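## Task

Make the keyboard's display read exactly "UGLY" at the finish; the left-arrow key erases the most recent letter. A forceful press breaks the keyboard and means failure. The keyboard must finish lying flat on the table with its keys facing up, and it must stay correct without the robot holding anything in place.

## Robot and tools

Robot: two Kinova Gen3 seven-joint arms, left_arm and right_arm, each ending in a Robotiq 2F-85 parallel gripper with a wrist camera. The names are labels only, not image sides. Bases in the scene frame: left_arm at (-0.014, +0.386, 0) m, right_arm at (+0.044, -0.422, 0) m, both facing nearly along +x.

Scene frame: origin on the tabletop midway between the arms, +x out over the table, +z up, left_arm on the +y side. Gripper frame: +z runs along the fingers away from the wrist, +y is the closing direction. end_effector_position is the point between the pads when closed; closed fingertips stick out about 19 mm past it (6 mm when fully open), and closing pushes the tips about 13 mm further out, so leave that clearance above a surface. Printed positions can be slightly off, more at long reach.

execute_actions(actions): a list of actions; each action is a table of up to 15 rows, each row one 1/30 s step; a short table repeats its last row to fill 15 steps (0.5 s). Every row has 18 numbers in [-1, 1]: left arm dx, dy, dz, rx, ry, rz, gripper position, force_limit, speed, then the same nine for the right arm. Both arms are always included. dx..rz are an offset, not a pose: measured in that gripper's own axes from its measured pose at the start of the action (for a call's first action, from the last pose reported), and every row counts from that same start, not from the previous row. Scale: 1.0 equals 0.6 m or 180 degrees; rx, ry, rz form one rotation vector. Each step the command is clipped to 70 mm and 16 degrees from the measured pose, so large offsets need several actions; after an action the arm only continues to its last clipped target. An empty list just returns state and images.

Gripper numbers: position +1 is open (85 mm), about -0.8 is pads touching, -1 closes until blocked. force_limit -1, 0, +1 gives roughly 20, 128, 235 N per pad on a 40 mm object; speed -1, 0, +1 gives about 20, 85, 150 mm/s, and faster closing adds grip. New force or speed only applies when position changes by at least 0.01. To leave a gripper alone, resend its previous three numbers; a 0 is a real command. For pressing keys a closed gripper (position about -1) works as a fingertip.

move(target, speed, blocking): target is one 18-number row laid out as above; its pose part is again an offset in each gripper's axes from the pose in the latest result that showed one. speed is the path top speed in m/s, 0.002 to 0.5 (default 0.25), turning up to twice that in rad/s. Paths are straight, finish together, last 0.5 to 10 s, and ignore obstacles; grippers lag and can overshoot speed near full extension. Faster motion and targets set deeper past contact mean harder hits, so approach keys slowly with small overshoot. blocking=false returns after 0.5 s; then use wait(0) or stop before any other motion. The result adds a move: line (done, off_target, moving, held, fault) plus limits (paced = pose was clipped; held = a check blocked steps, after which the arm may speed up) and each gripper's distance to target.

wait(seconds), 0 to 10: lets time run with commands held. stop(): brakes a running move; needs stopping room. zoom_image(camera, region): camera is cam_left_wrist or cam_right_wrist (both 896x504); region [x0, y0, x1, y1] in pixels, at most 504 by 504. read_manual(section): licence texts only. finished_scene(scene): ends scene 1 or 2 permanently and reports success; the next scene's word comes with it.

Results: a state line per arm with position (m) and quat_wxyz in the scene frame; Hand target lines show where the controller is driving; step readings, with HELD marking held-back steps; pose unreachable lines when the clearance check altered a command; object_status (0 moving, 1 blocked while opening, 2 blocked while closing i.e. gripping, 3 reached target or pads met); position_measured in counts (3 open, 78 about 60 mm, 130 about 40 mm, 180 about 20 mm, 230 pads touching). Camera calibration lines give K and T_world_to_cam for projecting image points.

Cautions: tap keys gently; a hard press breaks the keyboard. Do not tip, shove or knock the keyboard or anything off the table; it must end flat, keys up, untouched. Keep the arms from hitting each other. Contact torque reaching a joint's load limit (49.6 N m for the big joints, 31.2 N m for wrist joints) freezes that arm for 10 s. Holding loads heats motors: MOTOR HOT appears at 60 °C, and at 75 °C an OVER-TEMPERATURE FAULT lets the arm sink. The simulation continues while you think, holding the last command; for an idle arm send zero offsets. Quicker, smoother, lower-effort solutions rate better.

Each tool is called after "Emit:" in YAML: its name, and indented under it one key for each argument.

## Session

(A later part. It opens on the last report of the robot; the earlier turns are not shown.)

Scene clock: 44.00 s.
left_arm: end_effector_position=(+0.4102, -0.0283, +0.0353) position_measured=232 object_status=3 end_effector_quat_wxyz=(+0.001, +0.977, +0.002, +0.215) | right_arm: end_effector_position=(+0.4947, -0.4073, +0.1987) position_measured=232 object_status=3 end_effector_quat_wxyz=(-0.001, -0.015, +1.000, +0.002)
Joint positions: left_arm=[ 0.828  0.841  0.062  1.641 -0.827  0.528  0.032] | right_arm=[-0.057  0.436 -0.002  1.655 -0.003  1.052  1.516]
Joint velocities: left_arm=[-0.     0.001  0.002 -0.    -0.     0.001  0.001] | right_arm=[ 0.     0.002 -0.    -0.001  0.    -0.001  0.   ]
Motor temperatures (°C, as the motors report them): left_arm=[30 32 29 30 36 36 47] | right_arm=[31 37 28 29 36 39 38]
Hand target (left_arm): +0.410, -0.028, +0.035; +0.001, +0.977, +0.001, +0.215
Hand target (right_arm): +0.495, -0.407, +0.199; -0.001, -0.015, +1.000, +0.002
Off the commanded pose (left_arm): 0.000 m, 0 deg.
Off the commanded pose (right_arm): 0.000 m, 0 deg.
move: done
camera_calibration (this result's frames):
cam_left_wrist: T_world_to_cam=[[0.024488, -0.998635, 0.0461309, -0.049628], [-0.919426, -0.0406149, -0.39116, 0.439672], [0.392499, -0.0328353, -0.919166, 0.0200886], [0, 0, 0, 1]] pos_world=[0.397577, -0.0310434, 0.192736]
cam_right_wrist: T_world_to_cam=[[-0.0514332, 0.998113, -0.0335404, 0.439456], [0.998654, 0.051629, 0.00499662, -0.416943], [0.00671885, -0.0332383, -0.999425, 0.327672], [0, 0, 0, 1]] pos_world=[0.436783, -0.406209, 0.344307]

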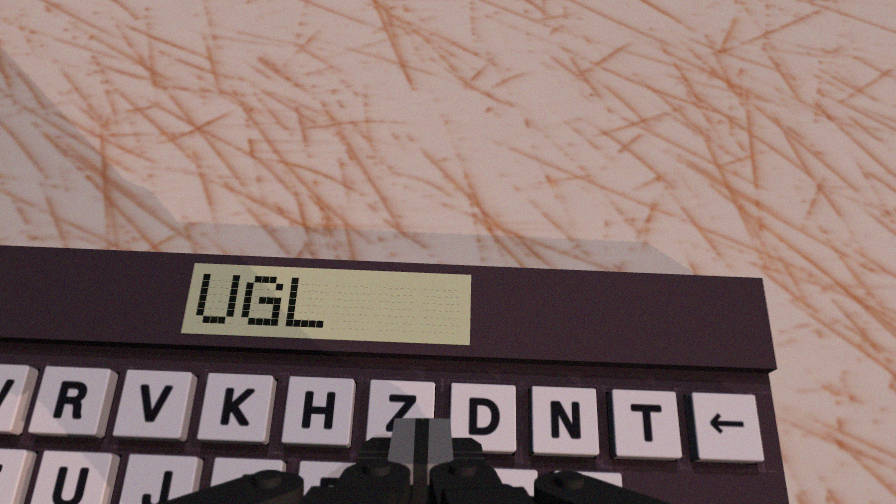

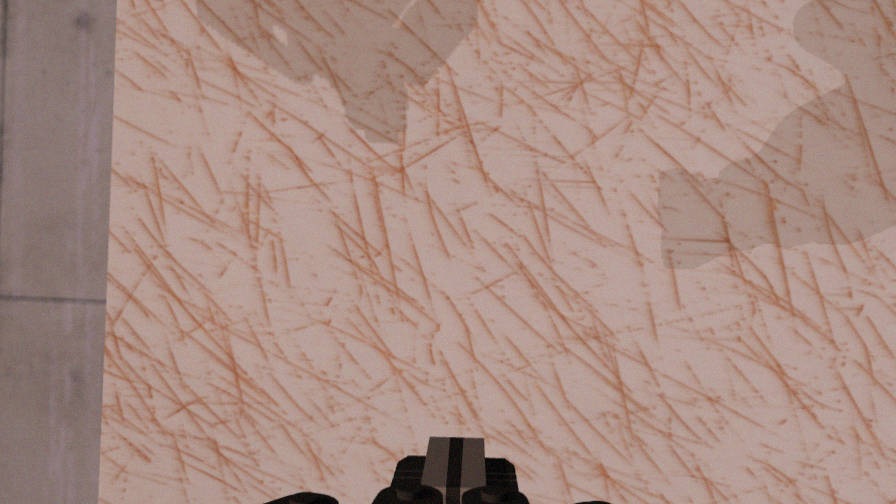

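Emit:
move:
  target: [0.0056,0,-0.0121,0,0,0,-1,0,0,0,0,0,0,0,0,-1,0,0]
  speed: 0.05

Emit:
move:
  target: [-0.0287,-0.0885,-0.0133,0,0,0,-1,0,0,0,0,0,0,0,0,-1,0,0]
  speed: 0.1

Emit:
move:
  target: [-0.0058,0,0.0126,0,0,0,-1,0,0,0,0,0,0,0,0,-1,0,0]
  speed: 0.01

Emit:
move:
  target: [0.008,0,-0.018,0,0,0,-1,0,0,0,0,0,0,0,0,-1,0,0]
  speed: 0.05

Scene clock: 51.27 s.
left_arm: end_effector_position=(+0.4101, -0.0283, +0.0433) position_measured=232 object_status=3 end_effector_quat_wxyz=(+0.001, +0.977, +0.001, +0.215) | right_arm: end_effector_position=(+0.4947, -0.4073, +0.1987) position_measured=232 object_status=3 end_effector_quat_wxyz=(-0.001, -0.015, +1.000, +0.002)
Joint positions: left_arm=[ 0.821  0.826  0.074  1.639 -0.818  0.545  0.018] | right_arm=[-0.057  0.436 -0.002  1.655 -0.003  1.052  1.516]
Joint velocities: left_arm=[-0.    -0.001 -0.001  0.003 -0.     0.001 -0.001] | right_arm=[ 0.     0.001  0.     0.     0.    -0.001  0.002]
Motor temperatures (°C, as the motors report them): left_arm=[30 32 29 30 36 36 47] | right_arm=[31 37 28 29 36 39 38]
Hand target (left_arm): +0.410, -0.028, +0.043; +0.002, +0.977, +0.001, +0.215
Hand target (right_arm): +0.495, -0.407, +0.199; -0.001, -0.015, +1.000, +0.002
Off the commanded pose (left_arm): 0.000 m, 0 deg.
Off the commanded pose (right_arm): 0.000 m, 0 deg.
move: done
camera_calibration (this result's frames):
cam_left_wrist: T_world_to_cam=[[0.0243454, -0.998641, 0.046075, -0.0499492], [-0.91947, -0.0404585, -0.391073, 0.442719], [0.392406, -0.0328438, -0.919206, 0.0274529], [0, 0, 0, 1]] pos_world=[0.39751, -0.0310679, 0.200672]
cam_right_wrist: T_world_to_cam=[[-0.0514332, 0.998113, -0.0335405, 0.439456], [0.998654, 0.0516291, 0.00499853, -0.416944], [0.00672076, -0.0332382, -0.999425, 0.327671], [0, 0, 0, 1]] pos_world=[0.436784, -0.406209, 0.344306]

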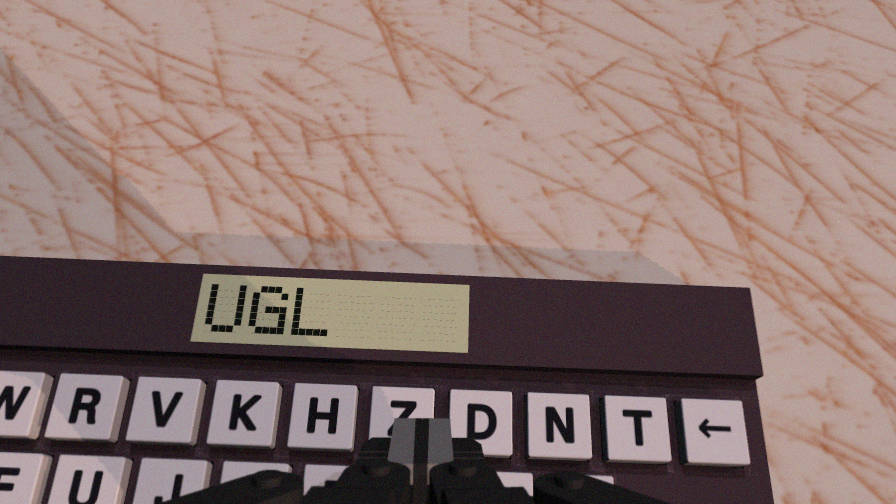

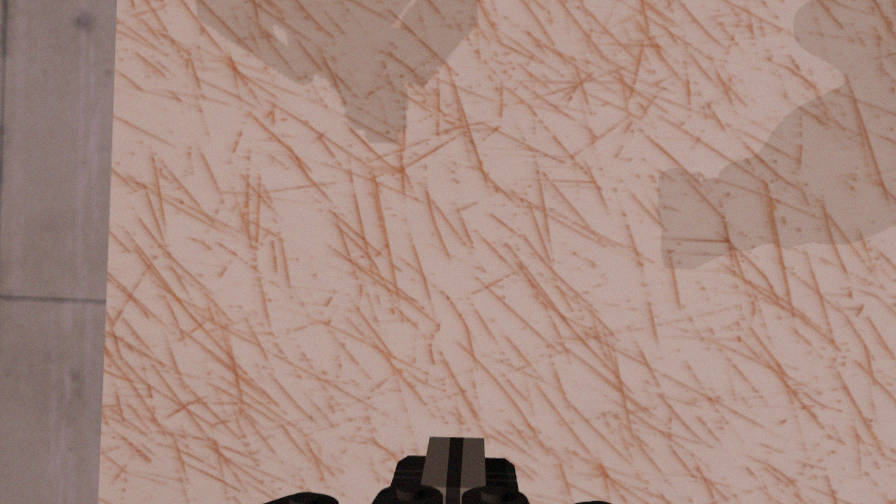

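Scene clock: 52.17 s.
left_arm: end_effector_position=(+0.3914, +0.0251, +0.0429) position_measured=232 object_status=3 end_effector_quat_wxyz=(+0.001, +0.977, +0.002, +0.215) | right_arm: end_effector_position=(+0.4947, -0.4073, +0.1987) position_measured=232 object_status=3 end_effector_quat_wxyz=(-0.001, -0.015, +1.000, +0.002)
Joint positions: left_arm=[ 0.837  0.75  -0.016  1.836 -0.892  0.406  0.102] | right_arm=[-0.057  0.436 -0.002  1.655 -0.003  1.052  1.516]
Joint velocities: left_arm=[ 0.004 -0.005  0.003  0.001 -0.004 -0.001  0.001] | right_arm=[ 0.     0.002  0.     0.001 -0.    -0.001 -0.001]
Motor temperatures (°C, as the motors report them): left_arm=[30 32 29 30 36 36 47] | right_arm=[31 37 28 29 36 39 38]
Hand target (left_arm): +0.391, +0.025, +0.043; +0.001, +0.977, +0.002, +0.215
Hand target (right_arm): +0.495, -0.407, +0.199; -0.001, -0.015, +1.000, +0.002
Off the commanded pose (left_arm): 0.001 m, 0 deg.
Off the commanded pose (right_arm): 0.000 m, 0 deg.
move: done
camera_calibration (this result's frames):
cam_left_wrist: T_world_to_cam=[[0.02493, -0.998646, 0.0456667, 0.0036646], [-0.919446, -0.0408368, -0.391089, 0.427501], [0.392424, -0.0322382, -0.919219, 0.036157], [0, 0, 0, 1]] pos_world=[0.378784, 0.0222831, 0.20026]
cam_right_wrist: T_world_to_cam=[[-0.0514328, 0.998113, -0.0335405, 0.439456], [0.998654, 0.0516287, 0.00500035, -0.416946], [0.00672257, -0.0332381, -0.999425, 0.32767], [0, 0, 0, 1]] pos_world=[0.436785, -0.406209, 0.344306]

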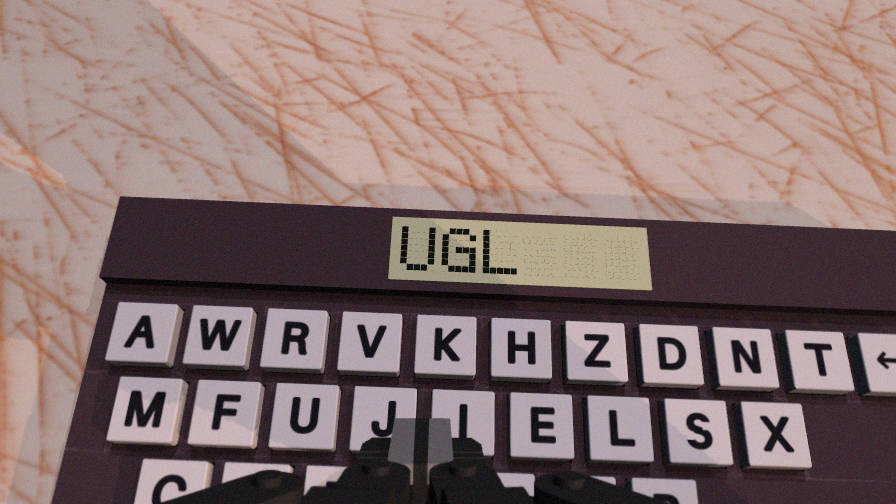

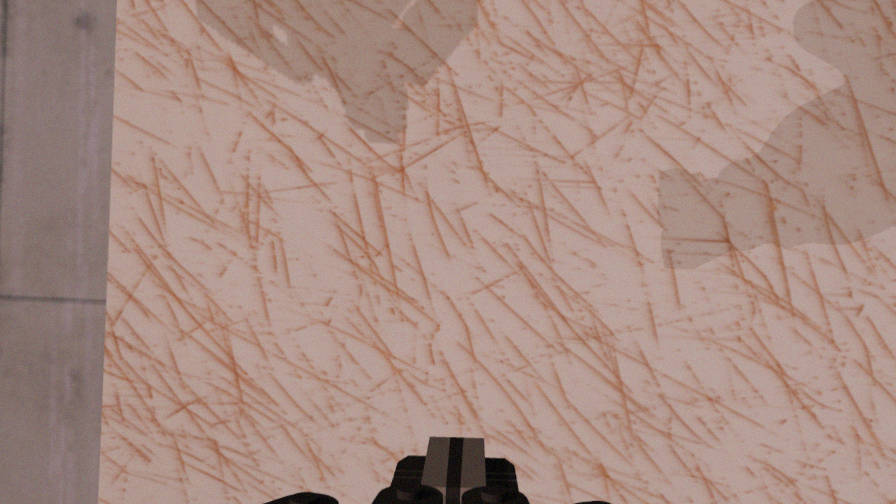

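Scene clock: 53.23 s.
left_arm: end_effector_position=(+0.3916, +0.0250, +0.0348) position_measured=232 object_status=3 end_effector_quat_wxyz=(+0.001, +0.977, +0.002, +0.215) | right_arm: end_effector_position=(+0.4947, -0.4073, +0.1987) position_measured=232 object_status=3 end_effector_quat_wxyz=(-0.001, -0.015, +1.000, +0.002)
Joint positions: left_arm=[ 0.85   0.767 -0.035  1.838 -0.905  0.386  0.122] | right_arm=[-0.057  0.436 -0.002  1.655 -0.003  1.052  1.516]
Joint velocities: left_arm=[ 0.001  0.001  0.001  0.    -0.002 -0.    -0.001] | right_arm=[ 0.    -0.    -0.     0.    -0.    -0.001  0.   ]
Motor temperatures (°C, as the motors report them): left_arm=[30 32 29 30 36 36 47] | right_arm=[31 37 28 29 36 39 38]
Hand target (left_arm): +0.391, +0.025, +0.035; +0.001, +0.977, +0.002, +0.215
Hand target (right_arm): +0.495, -0.407, +0.199; -0.001, -0.015, +1.000, +0.002
Off the commanded pose (left_arm): 0.000 m, 0 deg.
Off the commanded pose (right_arm): 0.000 m, 0 deg.
move: done
camera_calibration (this result's frames):
cam_left_wrist: T_world_to_cam=[[0.0250786, -0.998629, 0.045945, 0.00391698], [-0.919279, -0.041096, -0.391456, 0.424474], [0.392808, -0.0324191, -0.919049, 0.0285293], [0, 0, 0, 1]] pos_world=[0.378905, 0.0222807, 0.192203]
cam_right_wrist: T_world_to_cam=[[-0.0514327, 0.998113, -0.0335406, 0.439456], [0.998654, 0.0516287, 0.00500227, -0.416948], [0.00672448, -0.0332381, -0.999425, 0.327669], [0, 0, 0, 1]] pos_world=[0.436786, -0.406209, 0.344306]

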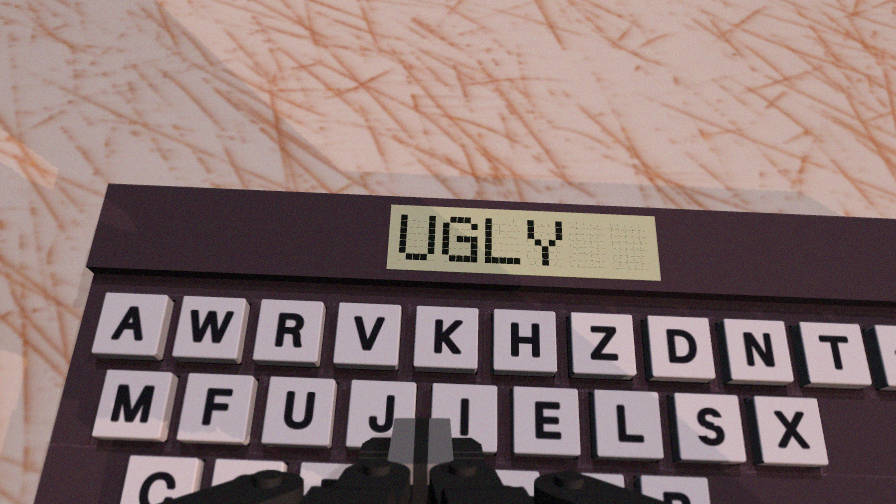

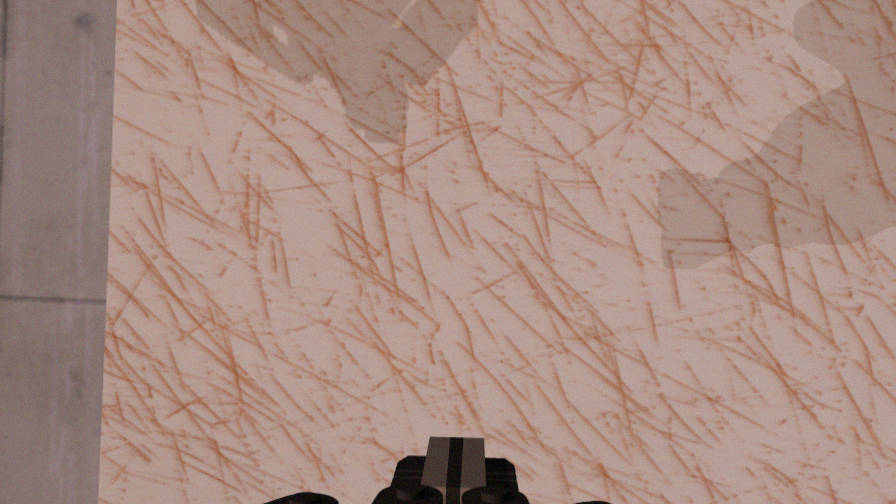

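Scene clock: 53.93 s.
left_arm: end_effector_position=(+0.3912, +0.0250, +0.0465) position_measured=232 object_status=3 end_effector_quat_wxyz=(+0.001, +0.977, +0.002, +0.215) | right_arm: end_effector_position=(+0.4947, -0.4073, +0.1987) position_measured=232 object_status=3 end_effector_quat_wxyz=(-0.001, -0.015, +1.000, +0.002)
Joint positions: left_arm=[ 0.832  0.742 -0.009  1.835 -0.887  0.415  0.094] | right_arm=[-0.057  0.436 -0.002  1.655 -0.003  1.052  1.516]
Joint velocities: left_arm=[-0.002 -0.002 -0.002 -0.001  0.002  0.    -0.001] | right_arm=[ 0.     0.    -0.001  0.    -0.    -0.001  0.   ]
Motor temperatures (°C, as the motors report them): left_arm=[30 32 29 30 36 36 47] | right_arm=[31 37 28 29 36 39 38]
Hand target (left_arm): +0.391, +0.025, +0.047; +0.001, +0.977, +0.002, +0.215
Hand target (right_arm): +0.495, -0.407, +0.199; -0.001, -0.015, +1.000, +0.002
Off the commanded pose (left_arm): 0.000 m, 0 deg.
Off the commanded pose (right_arm): 0.000 m, 0 deg.
move: done
camera_calibration (this result's frames):
cam_left_wrist: T_world_to_cam=[[0.0247498, -0.998643, 0.0458158, 0.00346264], [-0.919375, -0.0407358, -0.391268, 0.428745], [0.392604, -0.0324381, -0.919136, 0.039492], [0, 0, 0, 1]] pos_world=[0.378587, 0.0222043, 0.203894]
cam_right_wrist: T_world_to_cam=[[-0.0514326, 0.998113, -0.0335406, 0.439456], [0.998654, 0.0516287, 0.00500421, -0.41695], [0.00672642, -0.0332381, -0.999425, 0.327668], [0, 0, 0, 1]] pos_world=[0.436787, -0.406209, 0.344306]

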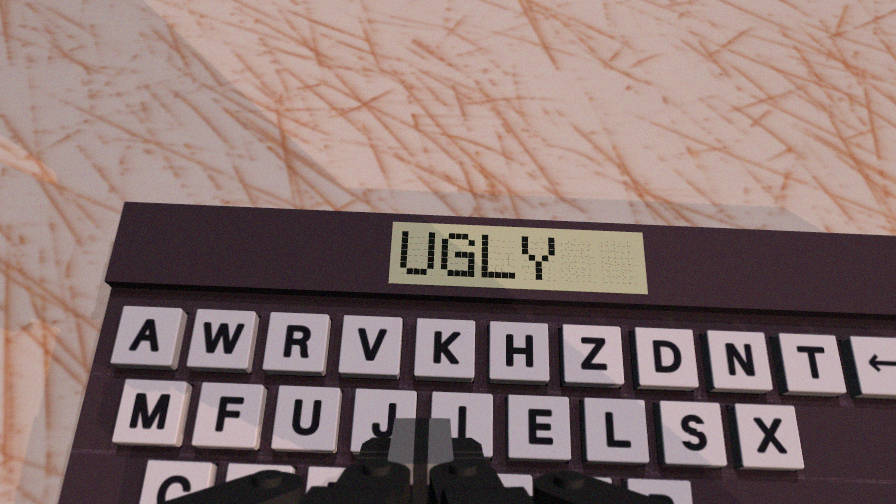

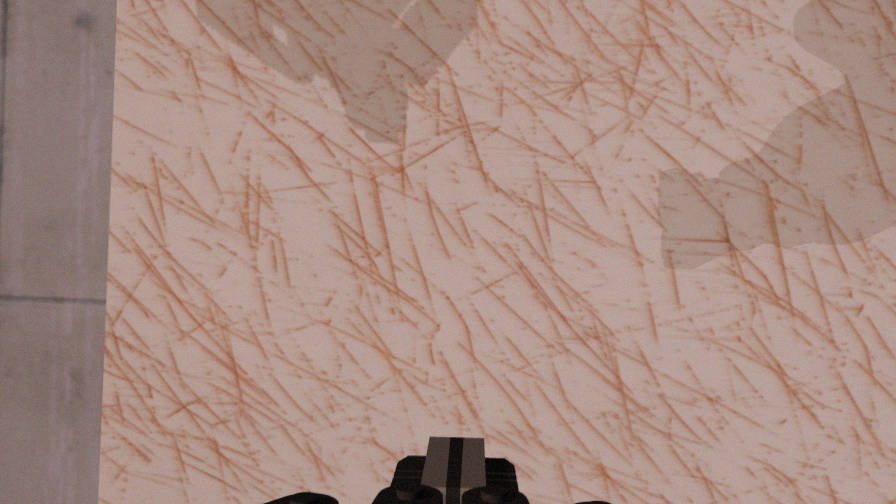

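Emit:
finished_scene:
  scene: 2

The scene is finished: the task was done.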